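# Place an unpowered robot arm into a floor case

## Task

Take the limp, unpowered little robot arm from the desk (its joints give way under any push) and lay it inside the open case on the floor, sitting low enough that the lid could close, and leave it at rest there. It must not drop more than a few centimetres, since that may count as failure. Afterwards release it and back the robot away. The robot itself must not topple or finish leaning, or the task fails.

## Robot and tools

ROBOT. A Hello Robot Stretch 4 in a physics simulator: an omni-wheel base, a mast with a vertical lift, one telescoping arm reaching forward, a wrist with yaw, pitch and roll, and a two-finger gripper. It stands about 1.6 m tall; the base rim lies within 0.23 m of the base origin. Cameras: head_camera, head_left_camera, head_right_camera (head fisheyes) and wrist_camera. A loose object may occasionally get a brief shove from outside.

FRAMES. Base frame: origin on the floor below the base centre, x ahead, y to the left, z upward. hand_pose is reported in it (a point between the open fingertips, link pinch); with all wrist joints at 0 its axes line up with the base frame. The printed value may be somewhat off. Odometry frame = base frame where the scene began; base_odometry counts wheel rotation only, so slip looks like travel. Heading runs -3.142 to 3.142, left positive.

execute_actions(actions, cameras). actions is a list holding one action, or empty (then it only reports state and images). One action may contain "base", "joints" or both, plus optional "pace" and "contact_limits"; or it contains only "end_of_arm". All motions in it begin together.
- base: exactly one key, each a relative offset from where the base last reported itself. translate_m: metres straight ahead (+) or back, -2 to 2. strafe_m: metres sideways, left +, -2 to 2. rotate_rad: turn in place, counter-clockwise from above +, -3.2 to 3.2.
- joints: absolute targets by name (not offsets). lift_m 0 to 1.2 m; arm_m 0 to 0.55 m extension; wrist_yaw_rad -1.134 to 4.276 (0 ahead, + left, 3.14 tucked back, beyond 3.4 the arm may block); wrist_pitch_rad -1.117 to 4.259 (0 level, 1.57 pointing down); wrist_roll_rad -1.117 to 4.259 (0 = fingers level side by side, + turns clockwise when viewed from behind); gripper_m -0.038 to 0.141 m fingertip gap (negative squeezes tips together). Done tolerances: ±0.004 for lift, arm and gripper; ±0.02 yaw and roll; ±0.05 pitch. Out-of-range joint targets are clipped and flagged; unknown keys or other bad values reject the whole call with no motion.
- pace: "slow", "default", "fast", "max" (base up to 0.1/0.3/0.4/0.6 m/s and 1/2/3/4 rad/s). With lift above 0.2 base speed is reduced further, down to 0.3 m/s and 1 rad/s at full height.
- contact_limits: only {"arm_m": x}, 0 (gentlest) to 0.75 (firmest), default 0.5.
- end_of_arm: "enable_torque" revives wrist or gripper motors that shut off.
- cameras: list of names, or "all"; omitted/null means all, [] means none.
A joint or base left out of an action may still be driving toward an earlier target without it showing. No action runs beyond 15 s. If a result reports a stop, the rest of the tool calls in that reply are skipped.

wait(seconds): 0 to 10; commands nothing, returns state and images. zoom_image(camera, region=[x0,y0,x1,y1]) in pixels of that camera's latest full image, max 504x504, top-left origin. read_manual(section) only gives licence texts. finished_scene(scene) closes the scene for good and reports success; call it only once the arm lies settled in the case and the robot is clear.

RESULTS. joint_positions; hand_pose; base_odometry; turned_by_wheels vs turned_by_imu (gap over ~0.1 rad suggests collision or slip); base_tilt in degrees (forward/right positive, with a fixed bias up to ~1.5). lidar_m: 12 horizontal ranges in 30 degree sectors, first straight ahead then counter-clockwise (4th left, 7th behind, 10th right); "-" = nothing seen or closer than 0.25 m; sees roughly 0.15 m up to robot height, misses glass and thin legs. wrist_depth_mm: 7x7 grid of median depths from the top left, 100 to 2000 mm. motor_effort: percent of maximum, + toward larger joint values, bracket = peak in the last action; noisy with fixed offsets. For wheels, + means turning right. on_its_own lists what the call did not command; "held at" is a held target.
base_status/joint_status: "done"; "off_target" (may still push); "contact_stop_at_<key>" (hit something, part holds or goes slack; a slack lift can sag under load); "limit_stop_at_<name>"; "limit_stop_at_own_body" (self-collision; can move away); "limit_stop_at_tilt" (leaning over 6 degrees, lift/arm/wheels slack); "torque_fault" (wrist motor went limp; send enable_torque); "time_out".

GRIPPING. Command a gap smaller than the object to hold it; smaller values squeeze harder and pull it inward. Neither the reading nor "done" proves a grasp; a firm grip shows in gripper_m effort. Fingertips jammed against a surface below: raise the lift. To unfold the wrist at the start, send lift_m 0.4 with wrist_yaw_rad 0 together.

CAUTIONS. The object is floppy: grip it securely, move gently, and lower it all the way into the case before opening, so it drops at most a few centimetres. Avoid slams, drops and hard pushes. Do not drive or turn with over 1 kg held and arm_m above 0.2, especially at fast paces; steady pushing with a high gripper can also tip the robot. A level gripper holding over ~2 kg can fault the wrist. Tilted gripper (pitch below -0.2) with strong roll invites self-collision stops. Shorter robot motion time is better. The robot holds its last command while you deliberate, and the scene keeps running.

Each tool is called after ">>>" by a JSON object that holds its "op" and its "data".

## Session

>>> {"op": "execute_actions", "data": {"actions": []}}

Scene clock: 0.00 s.
base_odometry: x=+0.000 y=+0.000 heading=+0.000 (m, m, rad; odometry frame)
turned_by_wheels: +0.000 (rad since the last result)
turned_by_imu: +0.000 (rad since the last result)
base_tilt: forward=+0.2 right=+0.9 (deg)
lidar_m: 1.83 1.52 2.59 2.51 2.17 2.17 1.54 1.32 1.36 1.75 1.55 1.53
base_status: not commanded
joint_positions: lift_m=+0.260 arm_m=+0.001 wrist_yaw_rad=+3.135 wrist_pitch_rad=+0.020 wrist_roll_rad=-0.018 gripper_m=+0.057
joint_status: not commanded
motor_effort: lift_m=+19 arm_m=-1 wrist_yaw_rad=+0 wrist_pitch_rad=-4 wrist_roll_rad=+1 gripper_m=-5 wheel_0=+0 wheel_1=+0 wheel_2=+1 (%)
hand_pose: x=-0.1162 y=+0.0893 z=+0.4322 quat_wxyz=(+0.003, -0.010, -0.009, +1.000) (m; base frame)
wrist_depth_mm: - 143 - - - - 1921 / - 118 144 - - - 1863 / - 116 144 - - - 1863 / - 133 180 - - - 1863 / 207 - - - - - 1863 / 225 1921 203 1808 193 1661 1576 / 221 1160 1182 123 1205 1060 1138
pictures: head_camera, head_left_camera, head_right_camera, wrist_camera
Images, in order (width x height): head_camera 420x560, head_left_camera 420x672, head_right_camera 420x672, wrist_camera 616x392.

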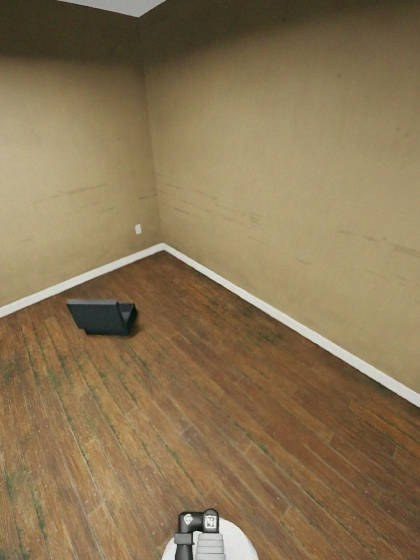

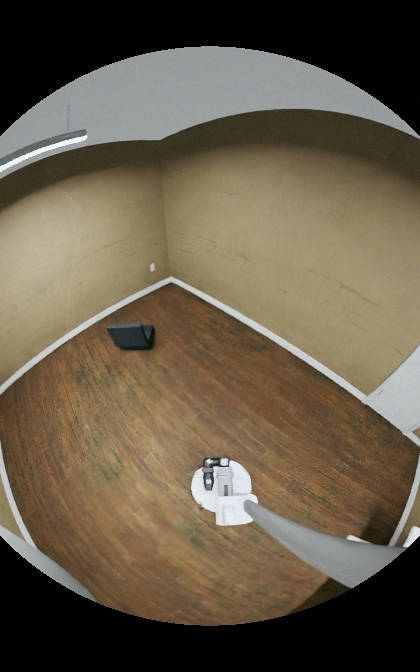

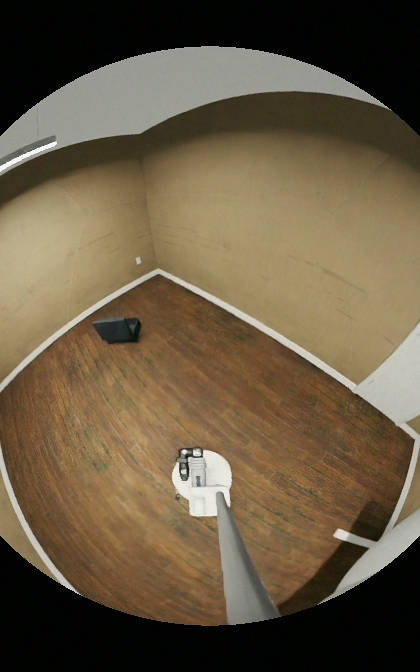

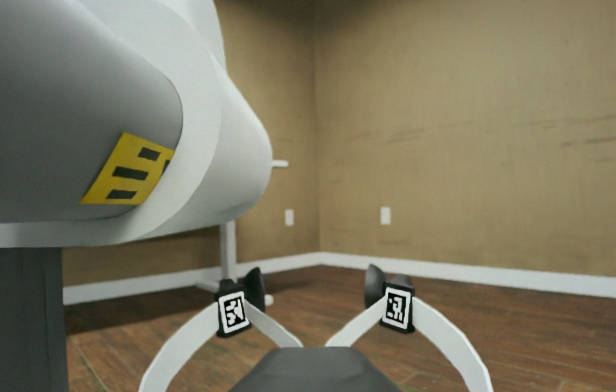

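>>> {"op": "execute_actions", "data": {"actions": [{"base":{"rotate_rad":-2.43},"joints":{"lift_m":1.05,"wrist_yaw_rad":0,"wrist_pitch_rad":0.9,"gripper_m":0.14}}], "cameras": ["head_camera"]}}

>>> {"op": "execute_actions", "data": {"actions": [{"base":{"translate_m":1.1},"pace":"fast"}], "cameras": ["head_camera","wrist_camera"]}}

Scene clock: 7.50 s.
base_odometry: x=+0.000 y=+0.000 heading=-2.429 (m, m, rad; odometry frame)
turned_by_wheels: -2.429 (rad since the last result)
turned_by_imu: -2.391 (rad since the last result)
base_tilt: forward=+0.2 right=+0.9 (deg)
lidar_m: 1.29 2.18 1.59 1.53 1.57 1.59 1.50 2.69 2.31 2.16 2.27 1.37
base_status: done
joint_positions: lift_m=+1.050 arm_m=+0.001 wrist_yaw_rad=+0.000 wrist_pitch_rad=+0.901 wrist_roll_rad=-0.018 gripper_m=+0.140
joint_status: all done
motor_effort: lift_m=+22(25) arm_m=-1(0) wrist_yaw_rad=+0(5) wrist_pitch_rad=-4(9) wrist_roll_rad=+1(0) gripper_m=-1(4) wheel_0=+6(10) wheel_1=+4(11) wheel_2=+3(10) (%)
hand_pose: x=+0.3507 y=-0.0874 z=+1.0017 quat_wxyz=(+0.900, -0.008, +0.436, +0.004) (m; base frame)
wrist_depth_mm: 1983 1983 1182 1618 1576 1366 1537 / - - - - - - - / - 1921 1863 1863 1921 1863 1808 / 1708 1661 1661 1661 1618 1661 1618 / 1499 1464 1430 1464 1430 1430 1366 / 1336 1255 1255 1308 1255 211 1255 / 1182 1182 1182 123 1160 1160 1160
pictures: head_camera
Images, in order (width x height): head_camera 420x560.

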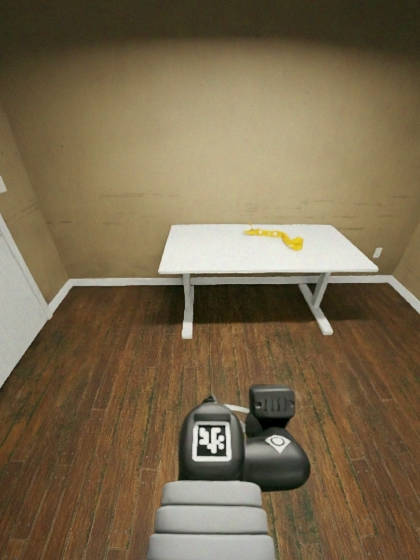

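Scene clock: 12.17 s.
base_odometry: x=-0.832 y=-0.719 heading=-2.429 (m, m, rad; odometry frame)
turned_by_wheels: +0.000 (rad since the last result)
turned_by_imu: -0.002 (rad since the last result)
base_tilt: forward=+0.3 right=+1.0 (deg)
lidar_m: 0.25 0.25 0.32 1.52 1.63 2.23 2.59 3.15 2.24 1.18 0.35 0.27
base_status: done
joint_positions: lift_m=+1.050 arm_m=+0.001 wrist_yaw_rad=+0.000 wrist_pitch_rad=+0.901 wrist_roll_rad=-0.018 gripper_m=+0.140
joint_status: not commanded
motor_effort: lift_m=+22(22) arm_m=-1(1) wrist_yaw_rad=-1(2) wrist_pitch_rad=-1(2) wrist_roll_rad=+1(1) gripper_m=-2(1) wheel_0=+4(9) wheel_1=+2(6) wheel_2=-1(11) (%)
hand_pose: x=+0.3507 y=-0.0874 z=+1.0017 quat_wxyz=(+0.900, -0.008, +0.436, +0.004) (m; base frame)
wrist_depth_mm: 798 831 820 820 831 831 842 / 904 878 878 878 891 878 866 / 1025 788 750 768 723 699 683 / 1182 668 661 661 647 640 627 / 615 591 585 580 574 569 559 / 530 508 500 525 500 211 496 / 480 473 480 123 473 459 459
pictures: head_camera, wrist_camera
Images, in order (width x height): head_camera 420x560, wrist_camera 616x392.

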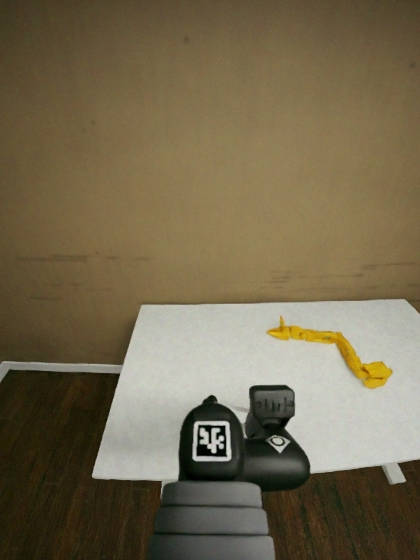

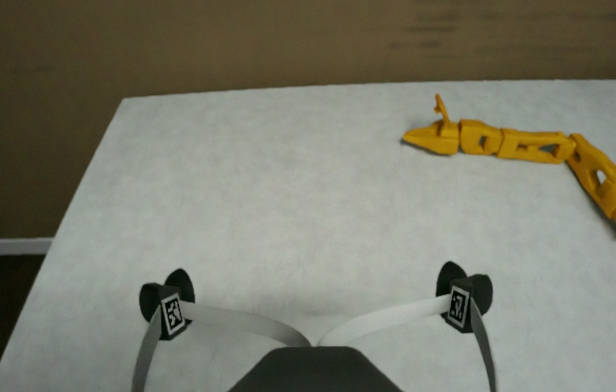

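>>> {"op": "execute_actions", "data": {"actions": [{"base":{"strafe_m":-0.49},"joints":{"arm_m":0.34,"wrist_pitch_rad":1.57,"lift_m":1.0,"gripper_m":0.09,"wrist_roll_rad":-0.15},"pace":"fast"}], "cameras": []}}

>>> {"op": "execute_actions", "data": {"actions": [{"base":{"translate_m":0.15}}], "cameras": ["head_camera","wrist_camera"]}}

Scene clock: 20.27 s.
base_odometry: x=-1.152 y=-0.349 heading=-2.429 (m, m, rad; odometry frame)
turned_by_wheels: +0.000 (rad since the last result)
turned_by_imu: -0.002 (rad since the last result)
base_tilt: forward=+0.3 right=+0.9 (deg)
lidar_m: 0.25 0.26 0.36 2.01 2.15 2.71 2.79 2.45 1.78 1.64 0.40 0.25
base_status: done
joint_positions: lift_m=+1.000 arm_m=+0.339 wrist_yaw_rad=+0.000 wrist_pitch_rad=+1.570 wrist_roll_rad=-0.150 gripper_m=+0.090
joint_status: all done
motor_effort: lift_m=+16(18) arm_m=+7(7) wrist_yaw_rad=-1(1) wrist_pitch_rad=+3(8) wrist_roll_rad=+0(5) gripper_m=-3(1) wheel_0=+3(14) wheel_1=-2(13) wheel_2=+0(0) (%)
hand_pose: x=+0.5100 y=-0.0874 z=+0.8900 quat_wxyz=(+0.705, -0.053, +0.705, +0.053) (m; base frame)
wrist_depth_mm: 413 410 410 357 402 402 399 / 410 407 404 402 404 402 397 / 404 404 402 399 399 394 397 / 404 399 397 343 327 394 389 / 402 399 397 397 297 392 389 / 394 397 201 392 197 389 389 / 397 392 394 123 387 387 384
pictures: none
No camera images: the call's "cameras" was empty. Leave "cameras" out to get every camera's image.

Scene clock: 22.10 s.
base_odometry: x=-1.266 y=-0.447 heading=-2.428 (m, m, rad; odometry frame)
turned_by_wheels: +0.000 (rad since the last result)
turned_by_imu: +0.000 (rad since the last result)
base_tilt: forward=+0.3 right=+1.0 (deg)
lidar_m: 0.25 0.25 0.25 0.43 2.13 2.82 2.90 2.45 1.75 0.57 0.25 0.25
base_status: done
joint_positions: lift_m=+1.000 arm_m=+0.339 wrist_yaw_rad=+0.000 wrist_pitch_rad=+1.570 wrist_roll_rad=-0.150 gripper_m=+0.090
joint_status: not commanded
motor_effort: lift_m=+16(15) arm_m=+6(7) wrist_yaw_rad=-1(1) wrist_pitch_rad=+1(4) wrist_roll_rad=+0(0) gripper_m=-4(4) wheel_0=+4(9) wheel_1=+2(8) wheel_2=-1(10) (%)
hand_pose: x=+0.5100 y=-0.0874 z=+0.8900 quat_wxyz=(+0.705, -0.053, +0.705, +0.053) (m; base frame)
wrist_depth_mm: 413 407 404 402 402 399 402 / 330 407 407 402 399 397 397 / 404 377 347 404 402 397 397 / 404 402 399 397 394 397 394 / 402 402 394 399 392 392 387 / 402 397 201 392 196 387 387 / 394 392 392 123 325 387 387
pictures: head_camera, wrist_camera
Images, in order (width x height): head_camera 420x560, wrist_camera 616x392.

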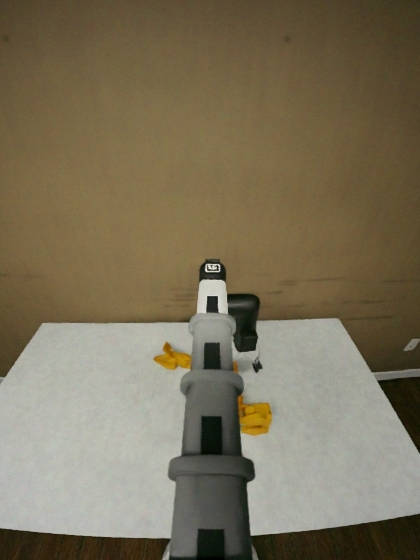

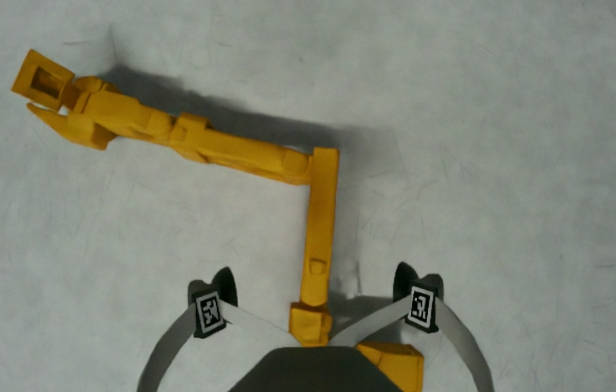

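>>> {"op": "execute_actions", "data": {"actions": [{"joints":{"lift_m":0.872,"wrist_roll_rad":-0.06}}], "cameras": []}}

>>> {"op": "execute_actions", "data": {"actions": [{"joints":{"gripper_m":-0.03}}], "cameras": []}}

>>> {"op": "execute_actions", "data": {"actions": [{"joints":{"lift_m":0.885,"arm_m":0.51},"pace":"slow"}], "cameras": ["wrist_camera"]}}

>>> {"op": "execute_actions", "data": {"actions": [{"joints":{"wrist_roll_rad":1.35,"arm_m":0.52},"pace":"slow"}], "cameras": ["wrist_camera"]}}

Scene clock: 28.23 s.
base_odometry: x=-1.266 y=-0.447 heading=-2.428 (m, m, rad; odometry frame)
turned_by_wheels: +0.000 (rad since the last result)
turned_by_imu: +0.000 (rad since the last result)
base_tilt: forward=+0.2 right=+1.0 (deg)
lidar_m: 0.25 0.25 0.25 0.41 2.12 2.83 2.93 2.50 1.75 0.54 0.25 0.25
base_status: not commanded
joint_positions: lift_m=+0.872 arm_m=+0.339 wrist_yaw_rad=+0.000 wrist_pitch_rad=+1.570 wrist_roll_rad=-0.060 gripper_m=+0.090
joint_status: all done
motor_effort: lift_m=+15(15) arm_m=+6(7) wrist_yaw_rad=+0(1) wrist_pitch_rad=+1(3) wrist_roll_rad=+2(4) gripper_m=-4(2) wheel_0=+4(4) wheel_1=+2(2) wheel_2=-1(1) (%)
hand_pose: x=+0.5101 y=-0.0874 z=+0.7620 quat_wxyz=(+0.707, -0.021, +0.706, +0.021) (m; base frame)
wrist_depth_mm: 277 277 274 273 272 268 270 / 218 274 272 271 271 267 267 / 273 220 211 215 268 267 266 / 272 271 270 251 266 265 264 / 270 268 270 200 264 264 260 / 268 267 200 194 196 262 260 / 266 266 265 123 260 260 260
pictures: none
No camera images: the call's "cameras" was empty. Leave "cameras" out to get every camera's image.

Scene clock: 30.13 s.
base_odometry: x=-1.266 y=-0.447 heading=-2.428 (m, m, rad; odometry frame)
turned_by_wheels: +0.000 (rad since the last result)
turned_by_imu: +0.000 (rad since the last result)
base_tilt: forward=+0.3 right=+1.0 (deg)
lidar_m: 0.25 0.25 0.25 0.43 2.13 2.84 2.91 2.47 1.76 0.57 0.25 0.25
base_status: not commanded
joint_positions: lift_m=+0.872 arm_m=+0.339 wrist_yaw_rad=+0.000 wrist_pitch_rad=+1.569 wrist_roll_rad=-0.060 gripper_m=-0.029
joint_status: all done
motor_effort: lift_m=+16(16) arm_m=+7(7) wrist_yaw_rad=+0(1) wrist_pitch_rad=+2(2) wrist_roll_rad=-1(2) gripper_m=-28(27) wheel_0=+4(4) wheel_1=+2(2) wheel_2=-1(1) (%)
hand_pose: x=+0.5101 y=-0.0874 z=+0.7619 quat_wxyz=(+0.707, -0.021, +0.706, +0.021) (m; base frame)
wrist_depth_mm: 276 273 273 272 271 270 268 / 274 272 272 271 268 267 264 / 255 210 202 206 267 265 264 / 271 268 267 200 265 265 263 / 270 268 266 189 264 262 262 / 268 267 185 182 181 260 259 / 266 263 262 132 260 257 258
pictures: none
No camera images: the call's "cameras" was empty. Leave "cameras" out to get every camera's image.

Scene clock: 33.10 s.
base_odometry: x=-1.266 y=-0.447 heading=-2.428 (m, m, rad; odometry frame)
turned_by_wheels: +0.000 (rad since the last result)
turned_by_imu: +0.000 (rad since the last result)
base_tilt: forward=+0.3 right=+0.8 (deg)
lidar_m: 0.25 0.25 0.25 0.41 2.12 2.83 2.88 2.45 1.74 0.59 0.25 0.25
base_status: not commanded
joint_positions: lift_m=+0.885 arm_m=+0.509 wrist_yaw_rad=+0.000 wrist_pitch_rad=+1.571 wrist_roll_rad=-0.060 gripper_m=-0.029
joint_status: all done
motor_effort: lift_m=+25(22) arm_m=+6(5) wrist_yaw_rad=-1(0) wrist_pitch_rad=+0(1) wrist_roll_rad=+1(0) gripper_m=-27(26) wheel_0=+4(4) wheel_1=+2(2) wheel_2=-1(1) (%)
hand_pose: x=+0.6797 y=-0.0874 z=+0.7742 quat_wxyz=(+0.707, -0.021, +0.707, +0.021) (m; base frame)
wrist_depth_mm: 289 286 285 283 282 279 278 / 285 286 283 283 279 278 277 / 233 216 207 211 278 278 276 / 282 281 278 202 277 276 274 / 282 279 277 190 274 274 272 / 279 277 186 183 181 273 271 / 278 276 276 134 272 270 271
pictures: wrist_camera
Images, in order (width x height): wrist_camera 616x392.

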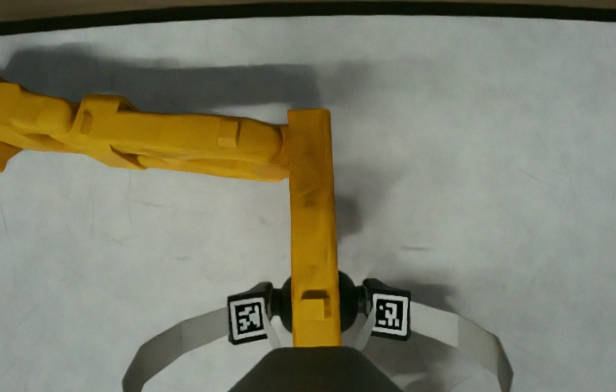

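Scene clock: 34.67 s.
base_odometry: x=-1.266 y=-0.447 heading=-2.428 (m, m, rad; odometry frame)
turned_by_wheels: +0.000 (rad since the last result)
turned_by_imu: +0.000 (rad since the last result)
base_tilt: forward=+0.2 right=+0.9 (deg)
lidar_m: 0.25 0.25 0.25 0.42 2.13 2.83 2.89 2.44 1.73 0.57 0.25 0.25
base_status: not commanded
joint_positions: lift_m=+0.885 arm_m=+0.519 wrist_yaw_rad=+0.001 wrist_pitch_rad=+1.573 wrist_roll_rad=+1.348 gripper_m=-0.029
joint_status: all done
motor_effort: lift_m=+25(25) arm_m=+7(8) wrist_yaw_rad=-2(5) wrist_pitch_rad=-9(8) wrist_roll_rad=+5(17) gripper_m=-27(28) wheel_0=+4(4) wheel_1=+2(2) wheel_2=-1(1) (%)
hand_pose: x=+0.6891 y=-0.0874 z=+0.7742 quat_wxyz=(+0.552, +0.441, +0.553, -0.442) (m; base frame)
wrist_depth_mm: 279 283 282 282 279 277 274 / 289 283 279 279 278 274 273 / 301 282 282 203 274 276 272 / 298 282 198 229 274 272 272 / 303 200 277 187 273 273 272 / 198 240 185 182 181 270 270 / 220 279 276 143 272 271 268
pictures: wrist_camera
Images, in order (width x height): wrist_camera 616x392.

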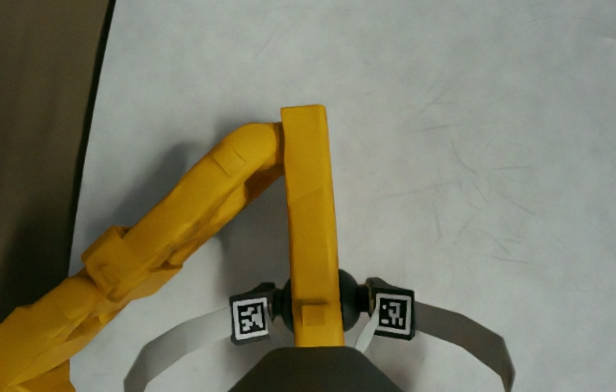

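>>> {"op": "execute_actions", "data": {"actions": [{"base":{"translate_m":0.03},"joints":{"wrist_roll_rad":1.5,"arm_m":0.55},"pace":"slow"}], "cameras": ["wrist_camera"]}}

>>> {"op": "execute_actions", "data": {"actions": [{"joints":{"wrist_roll_rad":1.32,"arm_m":0.42,"lift_m":0.87}}], "cameras": []}}

>>> {"op": "execute_actions", "data": {"actions": [{"joints":{"gripper_m":0.035,"lift_m":0.875}}], "cameras": []}}

>>> {"op": "execute_actions", "data": {"actions": [{"joints":{"lift_m":0.95}}], "cameras": []}}

>>> {"op": "execute_actions", "data": {"actions": [{"joints":{"gripper_m":0.141,"wrist_roll_rad":1.57,"arm_m":0.465}}], "cameras": ["wrist_camera"]}}

Scene clock: 41.33 s.
base_odometry: x=-1.288 y=-0.467 heading=-2.428 (m, m, rad; odometry frame)
turned_by_wheels: +0.001 (rad since the last result)
turned_by_imu: +0.000 (rad since the last result)
base_tilt: forward=+0.2 right=+0.9 (deg)
lidar_m: 0.25 0.25 0.25 0.34 2.12 2.89 2.94 2.47 1.73 0.44 0.25 0.25
base_status: done
joint_positions: lift_m=+0.885 arm_m=+0.549 wrist_yaw_rad=+0.000 wrist_pitch_rad=+1.574 wrist_roll_rad=+1.499 gripper_m=-0.029
joint_status: all done
motor_effort: lift_m=+25(25) arm_m=+8(9) wrist_yaw_rad=+2(3) wrist_pitch_rad=-8(14) wrist_roll_rad=+3(9) gripper_m=-27(28) wheel_0=+6(9) wheel_1=+4(7) wheel_2=-3(9) (%)
hand_pose: x=+0.7188 y=-0.0874 z=+0.7742 quat_wxyz=(+0.517, +0.481, +0.518, -0.483) (m; base frame)
wrist_depth_mm: 234 294 283 279 278 277 274 / 237 283 282 279 277 277 273 / 239 283 279 200 277 274 272 / 240 285 193 194 274 274 272 / 240 283 196 186 274 272 271 / 236 198 186 183 181 271 271 / 236 190 276 144 272 268 268
pictures: wrist_camera
Images, in order (width x height): wrist_camera 616x392.

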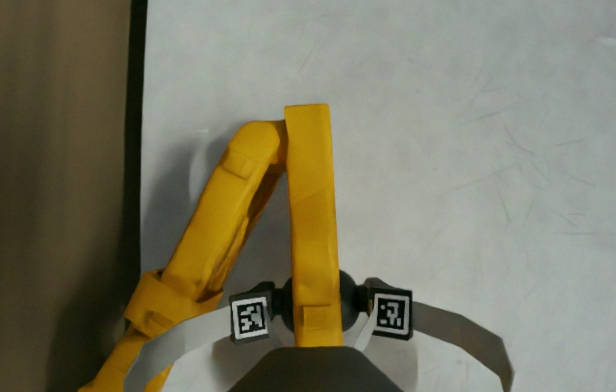

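Scene clock: 42.77 s.
base_odometry: x=-1.288 y=-0.467 heading=-2.428 (m, m, rad; odometry frame)
turned_by_wheels: +0.000 (rad since the last result)
turned_by_imu: +0.000 (rad since the last result)
base_tilt: forward=+0.3 right=+0.9 (deg)
lidar_m: 0.25 0.25 0.25 0.33 2.12 2.88 2.91 2.46 1.75 0.41 0.25 0.25
base_status: not commanded
joint_positions: lift_m=+0.870 arm_m=+0.421 wrist_yaw_rad=+0.000 wrist_pitch_rad=+1.571 wrist_roll_rad=+1.320 gripper_m=-0.029
joint_status: all done
motor_effort: lift_m=+17(24) arm_m=-6(7) wrist_yaw_rad=-1(1) wrist_pitch_rad=-3(9) wrist_roll_rad=+1(3) gripper_m=-28(28) wheel_0=+6(6) wheel_1=+4(4) wheel_2=-2(4) (%)
hand_pose: x=+0.5920 y=-0.0874 z=+0.7598 quat_wxyz=(+0.558, +0.434, +0.559, -0.434) (m; base frame)
wrist_depth_mm: 273 272 268 266 265 263 260 / 272 270 268 266 264 260 260 / 271 268 267 198 262 260 259 / 270 268 192 193 263 258 257 / 267 265 196 187 260 259 257 / 266 194 185 182 180 257 255 / 265 188 262 132 257 255 256
pictures: none
No camera images: the call's "cameras" was empty. Leave "cameras" out to get every camera's image.

Scene clock: 44.13 s.
base_odometry: x=-1.288 y=-0.467 heading=-2.428 (m, m, rad; odometry frame)
turned_by_wheels: +0.000 (rad since the last result)
turned_by_imu: +0.000 (rad since the last result)
base_tilt: forward=+0.3 right=+0.8 (deg)
lidar_m: 0.25 0.25 0.25 0.33 2.12 2.84 2.93 2.45 1.75 0.45 0.25 0.25
base_status: not commanded
joint_positions: lift_m=+0.875 arm_m=+0.421 wrist_yaw_rad=+0.000 wrist_pitch_rad=+1.570 wrist_roll_rad=+1.320 gripper_m=+0.035
joint_status: all done
motor_effort: lift_m=+22(25) arm_m=-6(6) wrist_yaw_rad=+0(0) wrist_pitch_rad=+0(1) wrist_roll_rad=+1(1) gripper_m=-6(26) wheel_0=+6(6) wheel_1=+4(4) wheel_2=-2(2) (%)
hand_pose: x=+0.5922 y=-0.0874 z=+0.7644 quat_wxyz=(+0.559, +0.434, +0.558, -0.433) (m; base frame)
wrist_depth_mm: 279 278 276 273 271 268 267 / 279 276 274 272 270 267 265 / 277 274 273 212 270 267 264 / 274 274 213 210 268 265 263 / 276 272 216 201 266 264 263 / 274 270 204 196 195 263 260 / 272 211 268 124 263 259 260
pictures: none
No camera images: the call's "cameras" was empty. Leave "cameras" out to get every camera's image.

Scene clock: 45.40 s.
base_odometry: x=-1.288 y=-0.467 heading=-2.428 (m, m, rad; odometry frame)
turned_by_wheels: +0.000 (rad since the last result)
turned_by_imu: +0.000 (rad since the last result)
base_tilt: forward=+0.3 right=+0.9 (deg)
lidar_m: 0.25 0.25 0.25 0.32 2.11 2.85 2.90 2.43 1.75 0.46 0.25 0.25
base_status: not commanded
joint_positions: lift_m=+0.950 arm_m=+0.421 wrist_yaw_rad=+0.000 wrist_pitch_rad=+1.570 wrist_roll_rad=+1.320 gripper_m=+0.035
joint_status: all done
motor_effort: lift_m=+22(24) arm_m=-6(7) wrist_yaw_rad=+0(0) wrist_pitch_rad=+2(1) wrist_roll_rad=+1(0) gripper_m=-6(5) wheel_0=+6(6) wheel_1=+4(4) wheel_2=-2(2) (%)
hand_pose: x=+0.5922 y=-0.0874 z=+0.8394 quat_wxyz=(+0.559, +0.434, +0.558, -0.433) (m; base frame)
wrist_depth_mm: 351 355 351 351 345 343 342 / 366 353 351 349 345 342 342 / 364 353 347 343 343 340 340 / 364 351 349 291 342 338 338 / 353 349 297 342 340 340 334 / 349 347 204 274 195 336 334 / 349 294 342 124 281 334 332
pictures: none
No camera images: the call's "cameras" was empty. Leave "cameras" out to get every camera's image.

Scene clock: 47.47 s.
base_odometry: x=-1.288 y=-0.467 heading=-2.428 (m, m, rad; odometry frame)
turned_by_wheels: +0.000 (rad since the last result)
turned_by_imu: +0.000 (rad since the last result)
base_tilt: forward=+0.3 right=+0.8 (deg)
lidar_m: 0.25 0.25 0.25 0.33 2.09 2.84 2.92 2.43 1.74 0.42 0.25 0.25
base_status: not commanded
joint_positions: lift_m=+0.950 arm_m=+0.464 wrist_yaw_rad=+0.000 wrist_pitch_rad=+1.570 wrist_roll_rad=+1.570 gripper_m=+0.141
joint_status: all done
motor_effort: lift_m=+22(22) arm_m=+7(7) wrist_yaw_rad=+0(0) wrist_pitch_rad=+2(1) wrist_roll_rad=+2(5) gripper_m=-2(6) wheel_0=+6(6) wheel_1=+4(4) wheel_2=-2(2) (%)
hand_pose: x=+0.6349 y=-0.0874 z=+0.8394 quat_wxyz=(+0.500, +0.500, +0.500, -0.500) (m; base frame)
wrist_depth_mm: 368 357 351 349 345 343 338 / 364 355 349 347 343 343 342 / 362 351 349 345 342 342 338 / 359 353 345 287 343 340 338 / 353 349 349 342 340 338 334 / 343 347 289 340 270 212 334 / 338 347 345 123 277 260 330
pictures: wrist_camera
Images, in order (width x height): wrist_camera 616x392.

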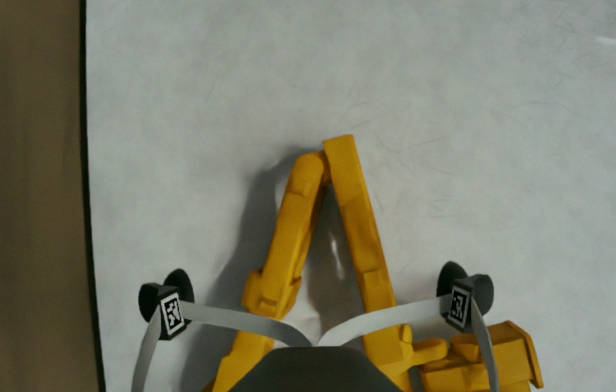

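>>> {"op": "execute_actions", "data": {"actions": [{"base":{"strafe_m":0.012},"joints":{"lift_m":0.87,"arm_m":0.459}}], "cameras": ["wrist_camera"]}}

>>> {"op": "execute_actions", "data": {"actions": [{"joints":{"gripper_m":-0.015}}], "cameras": ["wrist_camera"]}}

>>> {"op": "execute_actions", "data": {"actions": [{"joints":{"lift_m":0.95},"pace":"slow"}], "cameras": ["wrist_camera"]}}

Scene clock: 52.57 s.
base_odometry: x=-1.280 y=-0.476 heading=-2.428 (m, m, rad; odometry frame)
turned_by_wheels: +0.000 (rad since the last result)
turned_by_imu: +0.000 (rad since the last result)
base_tilt: forward=+0.3 right=+0.9 (deg)
lidar_m: 0.25 0.25 0.25 0.31 2.09 2.84 2.88 2.45 1.76 0.44 0.25 0.25
base_status: done
joint_positions: lift_m=+0.870 arm_m=+0.460 wrist_yaw_rad=+0.000 wrist_pitch_rad=+1.570 wrist_roll_rad=+1.570 gripper_m=+0.141
joint_status: all done
motor_effort: lift_m=+15(18) arm_m=-6(7) wrist_yaw_rad=-1(1) wrist_pitch_rad=+1(0) wrist_roll_rad=+2(2) gripper_m=-2(0) wheel_0=-3(11) wheel_1=+3(9) wheel_2=+0(2) (%)
hand_pose: x=+0.6313 y=-0.0874 z=+0.7600 quat_wxyz=(+0.500, +0.500, +0.500, -0.500) (m; base frame)
wrist_depth_mm: 276 272 271 268 266 264 262 / 273 271 268 266 264 262 260 / 273 271 267 207 263 260 259 / 271 268 268 208 262 260 259 / 270 267 266 262 195 262 258 / 270 266 206 263 189 211 256 / 268 267 211 123 191 257 203
pictures: wrist_camera
Images, in order (width x height): wrist_camera 616x392.

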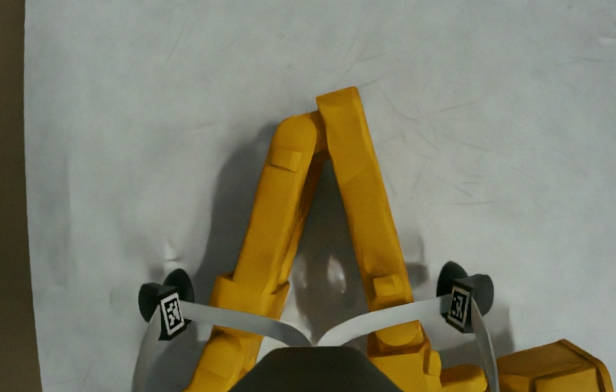

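Scene clock: 55.03 s.
base_odometry: x=-1.280 y=-0.476 heading=-2.428 (m, m, rad; odometry frame)
turned_by_wheels: +0.000 (rad since the last result)
turned_by_imu: +0.000 (rad since the last result)
base_tilt: forward=+0.2 right=+0.9 (deg)
lidar_m: 0.25 0.25 0.25 0.33 2.08 2.87 2.93 2.47 1.77 0.46 0.25 0.25
base_status: not commanded
joint_positions: lift_m=+0.870 arm_m=+0.460 wrist_yaw_rad=+0.000 wrist_pitch_rad=+1.570 wrist_roll_rad=+1.570 gripper_m=-0.014
joint_status: all done
motor_effort: lift_m=+17(17) arm_m=-6(7) wrist_yaw_rad=+0(2) wrist_pitch_rad=+1(6) wrist_roll_rad=+1(2) gripper_m=-33(34) wheel_0=-3(3) wheel_1=+3(3) wheel_2=+0(0) (%)
hand_pose: x=+0.6312 y=-0.0874 z=+0.7599 quat_wxyz=(+0.500, +0.500, +0.500, -0.500) (m; base frame)
wrist_depth_mm: 273 271 268 266 264 263 260 / 271 268 268 183 264 262 260 / 270 267 266 177 262 259 259 / 270 266 265 178 260 259 257 / 268 266 264 182 258 258 255 / 268 266 186 183 179 257 256 / 266 158 262 141 258 257 255
pictures: wrist_camera
Images, in order (width x height): wrist_camera 616x392.

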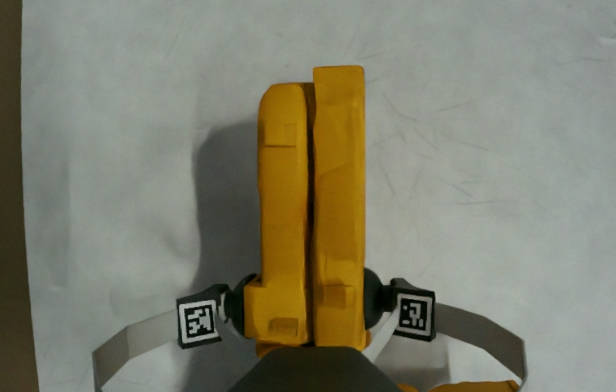

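Scene clock: 56.57 s.
base_odometry: x=-1.280 y=-0.476 heading=-2.428 (m, m, rad; odometry frame)
turned_by_wheels: +0.000 (rad since the last result)
turned_by_imu: +0.000 (rad since the last result)
base_tilt: forward=+0.3 right=+0.9 (deg)
lidar_m: 0.25 0.25 0.25 0.33 2.09 2.86 2.93 2.51 1.77 0.43 0.25 0.25
base_status: not commanded
joint_positions: lift_m=+0.949 arm_m=+0.460 wrist_yaw_rad=+0.000 wrist_pitch_rad=+1.570 wrist_roll_rad=+1.570 gripper_m=-0.014
joint_status: all done
motor_effort: lift_m=+24(24) arm_m=-7(6) wrist_yaw_rad=+0(0) wrist_pitch_rad=+0(2) wrist_roll_rad=+1(1) gripper_m=-33(35) wheel_0=-3(3) wheel_1=+3(3) wheel_2=+0(0) (%)
hand_pose: x=+0.6312 y=-0.0874 z=+0.8392 quat_wxyz=(+0.500, +0.500, +0.500, -0.500) (m; base frame)
wrist_depth_mm: 353 351 351 345 343 342 340 / 353 353 349 183 342 342 338 / 368 353 347 177 343 338 336 / 366 349 345 177 340 338 336 / 359 349 345 181 340 338 334 / 351 345 186 182 179 334 332 / 347 158 342 141 336 334 332
pictures: wrist_camera
Images, in order (width x height): wrist_camera 616x392.

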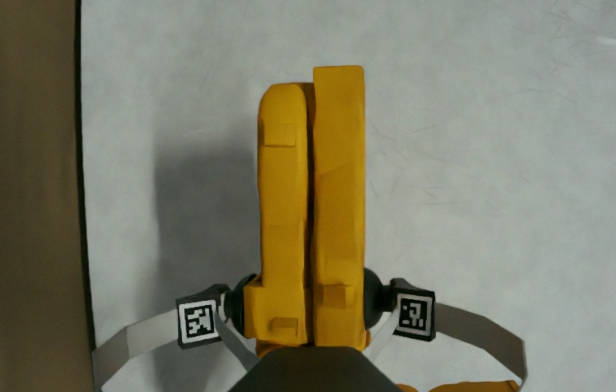

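>>> {"op": "execute_actions", "data": {"actions": [{"base":{"translate_m":-0.4},"joints":{"arm_m":0.18}}], "cameras": []}}

>>> {"op": "execute_actions", "data": {"actions": [{"base":{"rotate_rad":2.65},"joints":{"wrist_roll_rad":3.14},"pace":"slow"}], "cameras": []}}

>>> {"op": "execute_actions", "data": {"actions": [{"base":{"translate_m":2.0},"joints":{"lift_m":0.65}}], "cameras": ["head_camera","wrist_camera"]}}

Scene clock: 64.20 s.
base_odometry: x=-0.978 y=-0.214 heading=-2.428 (m, m, rad; odometry frame)
turned_by_wheels: -0.001 (rad since the last result)
turned_by_imu: +0.000 (rad since the last result)
base_tilt: forward=+0.3 right=+0.8 (deg)
lidar_m: 0.25 0.49 0.65 2.01 2.08 2.48 2.54 2.49 1.78 1.68 0.70 0.34
base_status: done
joint_positions: lift_m=+0.950 arm_m=+0.181 wrist_yaw_rad=+0.000 wrist_pitch_rad=+1.570 wrist_roll_rad=+1.570 gripper_m=-0.014
joint_status: all done
motor_effort: lift_m=+24(25) arm_m=-6(8) wrist_yaw_rad=+0(1) wrist_pitch_rad=+4(3) wrist_roll_rad=+0(1) gripper_m=-35(36) wheel_0=-5(9) wheel_1=-2(9) wheel_2=+1(12) (%)
hand_pose: x=+0.3522 y=-0.0874 z=+0.8392 quat_wxyz=(+0.500, +0.500, +0.500, -0.500) (m; base frame)
wrist_depth_mm: 357 355 1118 1098 1098 1078 1060 / 357 353 1078 182 1060 1060 1078 / 355 351 1078 177 1060 1042 1078 / 351 351 1098 177 931 842 1060 / 351 349 1078 181 854 842 946 / 353 347 186 183 179 854 1060 / 349 158 715 141 1042 1042 1042
pictures: none
No camera images: the call's "cameras" was empty. Leave "cameras" out to get every camera's image.

Scene clock: 68.13 s.
base_odometry: x=-0.978 y=-0.214 heading=+0.221 (m, m, rad; odometry frame)
turned_by_wheels: +2.649 (rad since the last result)
turned_by_imu: +2.607 (rad since the last result)
base_tilt: forward=+0.2 right=+1.0 (deg)
lidar_m: 0.25 2.60 2.51 1.79 1.66 0.72 0.53 0.48 0.50 0.68 2.00 0.25
base_status: done
joint_positions: lift_m=+0.950 arm_m=+0.181 wrist_yaw_rad=+0.000 wrist_pitch_rad=+1.571 wrist_roll_rad=+3.140 gripper_m=-0.014
joint_status: all done
motor_effort: lift_m=+25(24) arm_m=-6(6) wrist_yaw_rad=-1(0) wrist_pitch_rad=+0(1) wrist_roll_rad=+1(7) gripper_m=-35(35) wheel_0=-6(10) wheel_1=-3(7) wheel_2=-4(7) (%)
hand_pose: x=+0.3520 y=-0.0874 z=+0.8392 quat_wxyz=(+0.001, +0.707, +0.001, -0.707) (m; base frame)
wrist_depth_mm: 1098 1078 1098 854 866 1078 1078 / 1078 1098 1078 183 866 1078 1060 / 1098 1078 1098 177 904 1078 1078 / 1138 1078 1098 177 1060 1078 1060 / 1098 1098 1060 182 1078 1060 1078 / 1098 1098 187 183 179 1060 1060 / 1078 157 1098 141 1078 1060 1042
pictures: none
No camera images: the call's "cameras" was empty. Leave "cameras" out to get every camera's image.

Scene clock: 76.30 s.
base_odometry: x=+0.973 y=+0.225 heading=+0.221 (m, m, rad; odometry frame)
turned_by_wheels: +0.001 (rad since the last result)
turned_by_imu: -0.004 (rad since the last result)
base_tilt: forward=+0.2 right=+0.9 (deg)
lidar_m: 0.33 0.65 0.66 2.41 2.70 2.82 3.12 2.21 1.44 1.05 0.97 0.46
base_status: done
joint_positions: lift_m=+0.650 arm_m=+0.181 wrist_yaw_rad=+0.000 wrist_pitch_rad=+1.571 wrist_roll_rad=+3.140 gripper_m=-0.014
joint_status: all done
motor_effort: lift_m=+18(27) arm_m=-6(6) wrist_yaw_rad=+0(0) wrist_pitch_rad=-2(3) wrist_roll_rad=+2(1) gripper_m=-35(35) wheel_0=+6(12) wheel_1=+2(10) wheel_2=-1(11) (%)
hand_pose: x=+0.3520 y=-0.0874 z=+0.5398 quat_wxyz=(+0.001, +0.707, +0.001, -0.707) (m; base frame)
wrist_depth_mm: 798 788 778 559 559 554 768 / 788 778 778 183 554 768 768 / 778 778 778 177 741 768 768 / 778 788 768 177 768 768 768 / 778 778 778 182 759 759 768 / 778 778 186 182 179 768 750 / 768 158 778 141 759 768 750
pictures: head_camera, wrist_camera
Images, in order (width x height): head_camera 420x560, wrist_camera 616x392.

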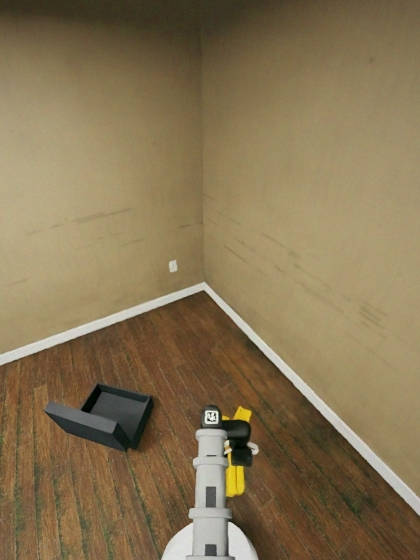

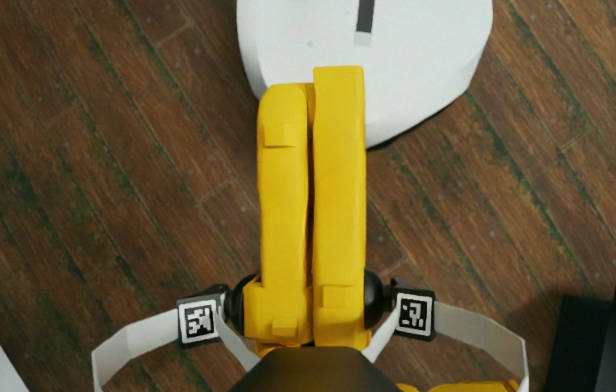

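>>> {"op": "execute_actions", "data": {"actions": [{"base":{"translate_m":0.47}}], "cameras": []}}

>>> {"op": "execute_actions", "data": {"actions": [{"base":{"rotate_rad":1.33},"pace":"slow"}], "cameras": ["head_camera"]}}

>>> {"op": "execute_actions", "data": {"actions": [{"joints":{"arm_m":0.42,"lift_m":0.6}}], "cameras": ["head_camera","wrist_camera"]}}

Scene clock: 84.37 s.
base_odometry: x=+1.431 y=+0.329 heading=+0.222 (m, m, rad; odometry frame)
turned_by_wheels: +0.001 (rad since the last result)
turned_by_imu: -0.001 (rad since the last result)
base_tilt: forward=+0.3 right=+0.9 (deg)
lidar_m: 0.41 1.37 0.48 0.42 2.96 3.04 3.55 2.63 1.12 0.81 0.73 0.79
base_status: done
joint_positions: lift_m=+0.650 arm_m=+0.181 wrist_yaw_rad=+0.000 wrist_pitch_rad=+1.571 wrist_roll_rad=+3.140 gripper_m=-0.014
joint_status: not commanded
motor_effort: lift_m=+18(18) arm_m=-7(6) wrist_yaw_rad=+0(0) wrist_pitch_rad=-2(3) wrist_roll_rad=+2(2) gripper_m=-35(36) wheel_0=+6(11) wheel_1=+3(7) wheel_2=-1(12) (%)
hand_pose: x=+0.3520 y=-0.0874 z=+0.5398 quat_wxyz=(+0.001, +0.707, +0.001, -0.707) (m; base frame)
wrist_depth_mm: 778 798 778 554 559 559 768 / 788 788 778 184 554 768 778 / 788 788 778 176 759 778 723 / 778 778 768 178 759 768 741 / 788 768 768 182 778 759 768 / 691 768 187 182 179 768 759 / 634 158 768 142 759 759 759
pictures: none
No camera images: the call's "cameras" was empty. Leave "cameras" out to get every camera's image.

Scene clock: 86.97 s.
base_odometry: x=+1.431 y=+0.329 heading=+1.551 (m, m, rad; odometry frame)
turned_by_wheels: +1.329 (rad since the last result)
turned_by_imu: +1.308 (rad since the last result)
base_tilt: forward=+0.3 right=+1.0 (deg)
lidar_m: 0.40 0.40 2.97 3.08 2.58 1.63 0.90 0.74 0.74 0.86 1.39 1.38
base_status: done
joint_positions: lift_m=+0.650 arm_m=+0.181 wrist_yaw_rad=+0.000 wrist_pitch_rad=+1.571 wrist_roll_rad=+3.140 gripper_m=-0.014
joint_status: not commanded
motor_effort: lift_m=+18(18) arm_m=-6(6) wrist_yaw_rad=+0(0) wrist_pitch_rad=-1(1) wrist_roll_rad=+1(2) gripper_m=-35(36) wheel_0=-6(7) wheel_1=-3(7) wheel_2=-2(7) (%)
hand_pose: x=+0.3520 y=-0.0874 z=+0.5398 quat_wxyz=(+0.001, +0.707, +0.001, -0.707) (m; base frame)
wrist_depth_mm: 788 778 778 559 559 554 778 / 788 778 788 183 554 759 768 / 778 788 768 177 732 778 768 / 788 778 778 177 768 768 768 / 778 778 788 182 778 768 768 / 788 778 186 182 179 580 759 / 768 158 768 142 615 343 759
pictures: head_camera
Images, in order (width x height): head_camera 420x560.

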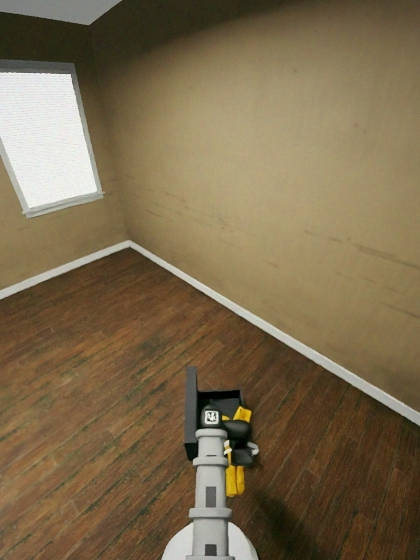

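Scene clock: 88.80 s.
base_odometry: x=+1.431 y=+0.329 heading=+1.551 (m, m, rad; odometry frame)
turned_by_wheels: +0.000 (rad since the last result)
turned_by_imu: +0.000 (rad since the last result)
base_tilt: forward=+0.2 right=+0.9 (deg)
lidar_m: 0.43 0.44 2.96 3.08 2.59 1.63 0.90 0.74 0.75 0.86 1.36 0.51
base_status: not commanded
joint_positions: lift_m=+0.600 arm_m=+0.419 wrist_yaw_rad=+0.000 wrist_pitch_rad=+1.571 wrist_roll_rad=+3.140 gripper_m=-0.014
joint_status: all done
motor_effort: lift_m=+18(18) arm_m=+7(8) wrist_yaw_rad=-1(1) wrist_pitch_rad=-1(4) wrist_roll_rad=+2(2) gripper_m=-35(36) wheel_0=-6(6) wheel_1=-3(3) wheel_2=-2(2) (%)
hand_pose: x=+0.5898 y=-0.0874 z=+0.4898 quat_wxyz=(+0.001, +0.707, +0.001, -0.707) (m; base frame)
wrist_depth_mm: 732 732 723 723 723 715 715 / 732 732 732 183 715 715 723 / 732 723 723 177 574 415 294 / 732 723 732 177 585 433 294 / 723 732 723 182 603 442 294 / 723 723 187 182 179 389 293 / 723 158 723 141 580 445 291
pictures: head_camera, wrist_camera
Images, in order (width x height): head_camera 420x560, wrist_camera 616x392.

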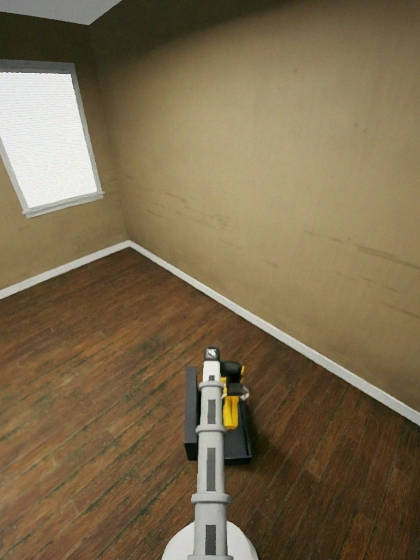

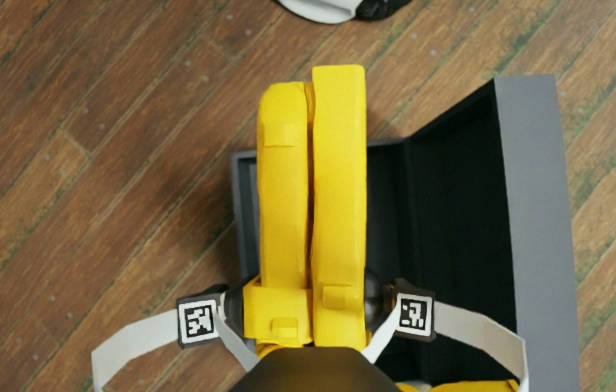

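>>> {"op": "execute_actions", "data": {"actions": [{"base":{"strafe_m":-0.02},"joints":{"arm_m":0.445,"wrist_roll_rad":3.06}}], "cameras": []}}

>>> {"op": "execute_actions", "data": {"actions": [{"joints":{"lift_m":0.33}}], "cameras": ["head_camera","wrist_camera"]}}

>>> {"op": "zoom_image", "data": {"camera": "head_camera", "region": [150, 350, 290, 490]}}

Scene clock: 93.93 s.
base_odometry: x=+1.451 y=+0.328 heading=+1.551 (m, m, rad; odometry frame)
turned_by_wheels: +0.000 (rad since the last result)
turned_by_imu: +0.000 (rad since the last result)
base_tilt: forward=+0.2 right=+0.9 (deg)
lidar_m: 0.42 0.43 2.97 3.06 2.62 1.59 0.89 0.73 0.72 0.87 1.35 0.47
base_status: done
joint_positions: lift_m=+0.600 arm_m=+0.444 wrist_yaw_rad=+0.000 wrist_pitch_rad=+1.571 wrist_roll_rad=+3.060 gripper_m=-0.014
joint_status: all done
motor_effort: lift_m=+17(18) arm_m=+7(8) wrist_yaw_rad=-1(1) wrist_pitch_rad=-1(2) wrist_roll_rad=+0(3) gripper_m=-35(35) wheel_0=+3(12) wheel_1=-2(9) wheel_2=+0(0) (%)
hand_pose: x=+0.6147 y=-0.0874 z=+0.4898 quat_wxyz=(+0.029, +0.707, +0.029, -0.707) (m; base frame)
wrist_depth_mm: 732 741 732 723 723 715 715 / 723 723 732 183 715 715 294 / 741 732 715 177 627 462 293 / 741 723 715 178 683 488 293 / 732 715 732 182 691 488 291 / 741 715 186 183 179 418 291 / 732 158 715 142 580 462 291
pictures: none
No camera images: the call's "cameras" was empty. Leave "cameras" out to get every camera's image.

Scene clock: 96.10 s.
base_odometry: x=+1.451 y=+0.328 heading=+1.551 (m, m, rad; odometry frame)
turned_by_wheels: +0.000 (rad since the last result)
turned_by_imu: +0.000 (rad since the last result)
base_tilt: forward=+0.2 right=+1.0 (deg)
lidar_m: 0.43 0.45 2.98 3.07 2.63 1.61 0.88 0.73 0.70 0.82 1.35 0.48
base_status: not commanded
joint_positions: lift_m=+0.330 arm_m=+0.444 wrist_yaw_rad=+0.000 wrist_pitch_rad=+1.571 wrist_roll_rad=+3.060 gripper_m=-0.014
joint_status: all done
motor_effort: lift_m=+18(18) arm_m=+7(7) wrist_yaw_rad=+0(0) wrist_pitch_rad=-1(2) wrist_roll_rad=-1(0) gripper_m=-36(37) wheel_0=+3(3) wheel_1=-2(2) wheel_2=+0(0) (%)
hand_pose: x=+0.6147 y=-0.0874 z=+0.2198 quat_wxyz=(+0.029, +0.706, +0.029, -0.707) (m; base frame)
wrist_depth_mm: 452 452 445 449 445 442 442 / 455 449 394 183 357 320 293 / 452 445 404 177 415 368 294 / 449 449 421 178 418 370 291 / 452 449 418 181 415 370 293 / 449 445 186 182 178 319 293 / 449 158 306 141 415 351 290
pictures: head_camera, wrist_camera
Images, in order (width x height): head_camera 420x560, wrist_camera 616x392.

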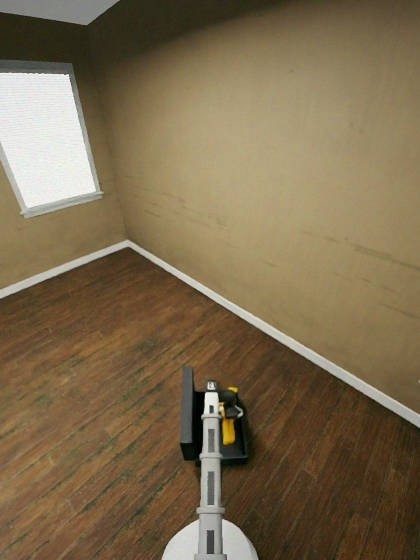

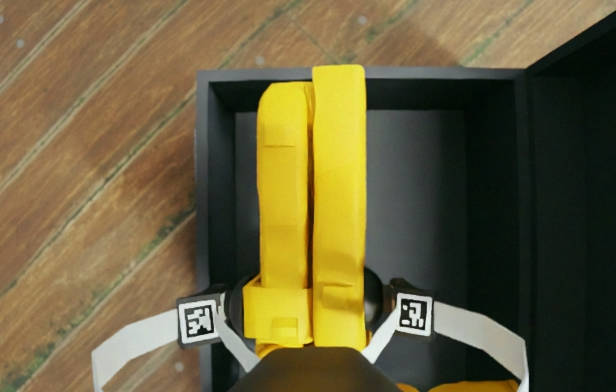

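Region (150, 350, 290, 490) of head_camera's 420x560 image, scaled by 3.600, with more detail than that image has.

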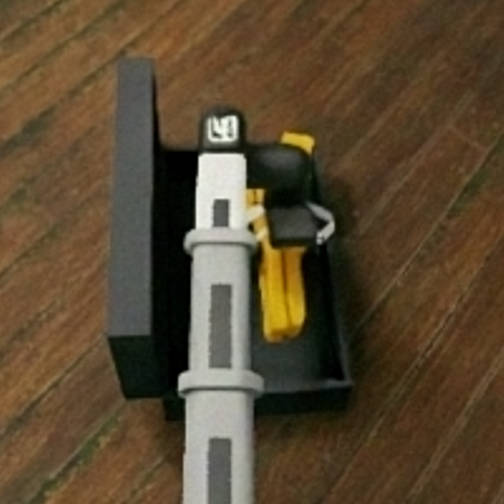

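Front gap is .08; shift back a little.

>>> {"op": "execute_actions", "data": {"actions": [{"base":{"strafe_m":0.014},"joints":{"lift_m":0.178},"pace":"slow"}], "cameras": ["head_camera","wrist_camera"]}}

>>> {"op": "zoom_image", "data": {"camera": "head_camera", "region": [150, 350, 290, 490]}}

Scene clock: 101.00 s.
base_odometry: x=+1.437 y=+0.329 heading=+1.551 (m, m, rad; odometry frame)
turned_by_wheels: +0.000 (rad since the last result)
turned_by_imu: +0.000 (rad since the last result)
base_tilt: forward=+0.3 right=+0.9 (deg)
lidar_m: 0.41 0.46 2.98 3.06 2.61 1.62 0.90 0.74 0.73 0.86 1.35 0.47
base_status: done
joint_positions: lift_m=+0.178 arm_m=+0.444 wrist_yaw_rad=+0.000 wrist_pitch_rad=+1.571 wrist_roll_rad=+3.060 gripper_m=-0.014
joint_status: all done
motor_effort: lift_m=+17(16) arm_m=+7(7) wrist_yaw_rad=-1(0) wrist_pitch_rad=-1(1) wrist_roll_rad=+0(0) gripper_m=-34(36) wheel_0=-5(10) wheel_1=+3(7) wheel_2=+0(1) (%)
hand_pose: x=+0.6147 y=-0.0874 z=+0.0678 quat_wxyz=(+0.029, +0.706, +0.029, -0.707) (m; base frame)
wrist_depth_mm: 297 198 222 224 224 221 223 / 297 204 268 183 265 264 238 / 294 204 267 177 265 264 242 / 296 204 267 178 264 264 243 / 294 204 265 182 264 263 243 / 293 186 186 182 179 260 242 / 293 158 265 141 262 260 240
pictures: head_camera, wrist_camera
Images, in order (width x height): head_camera 420x560, wrist_camera 616x392.

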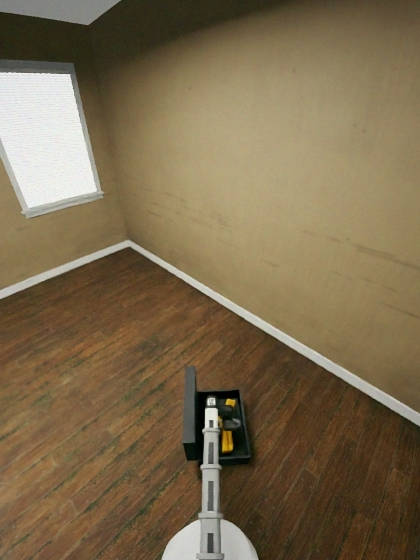

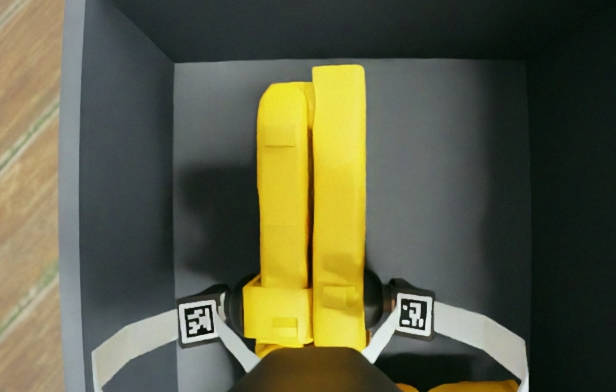

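Region (150, 350, 290, 490) of head_camera's 420x560 image, scaled by 3.600, with more detail than that image has.

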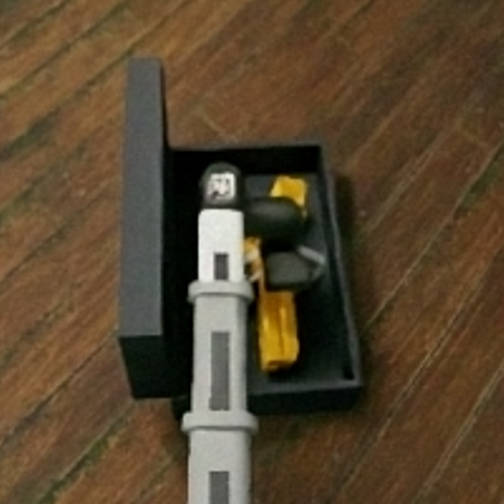

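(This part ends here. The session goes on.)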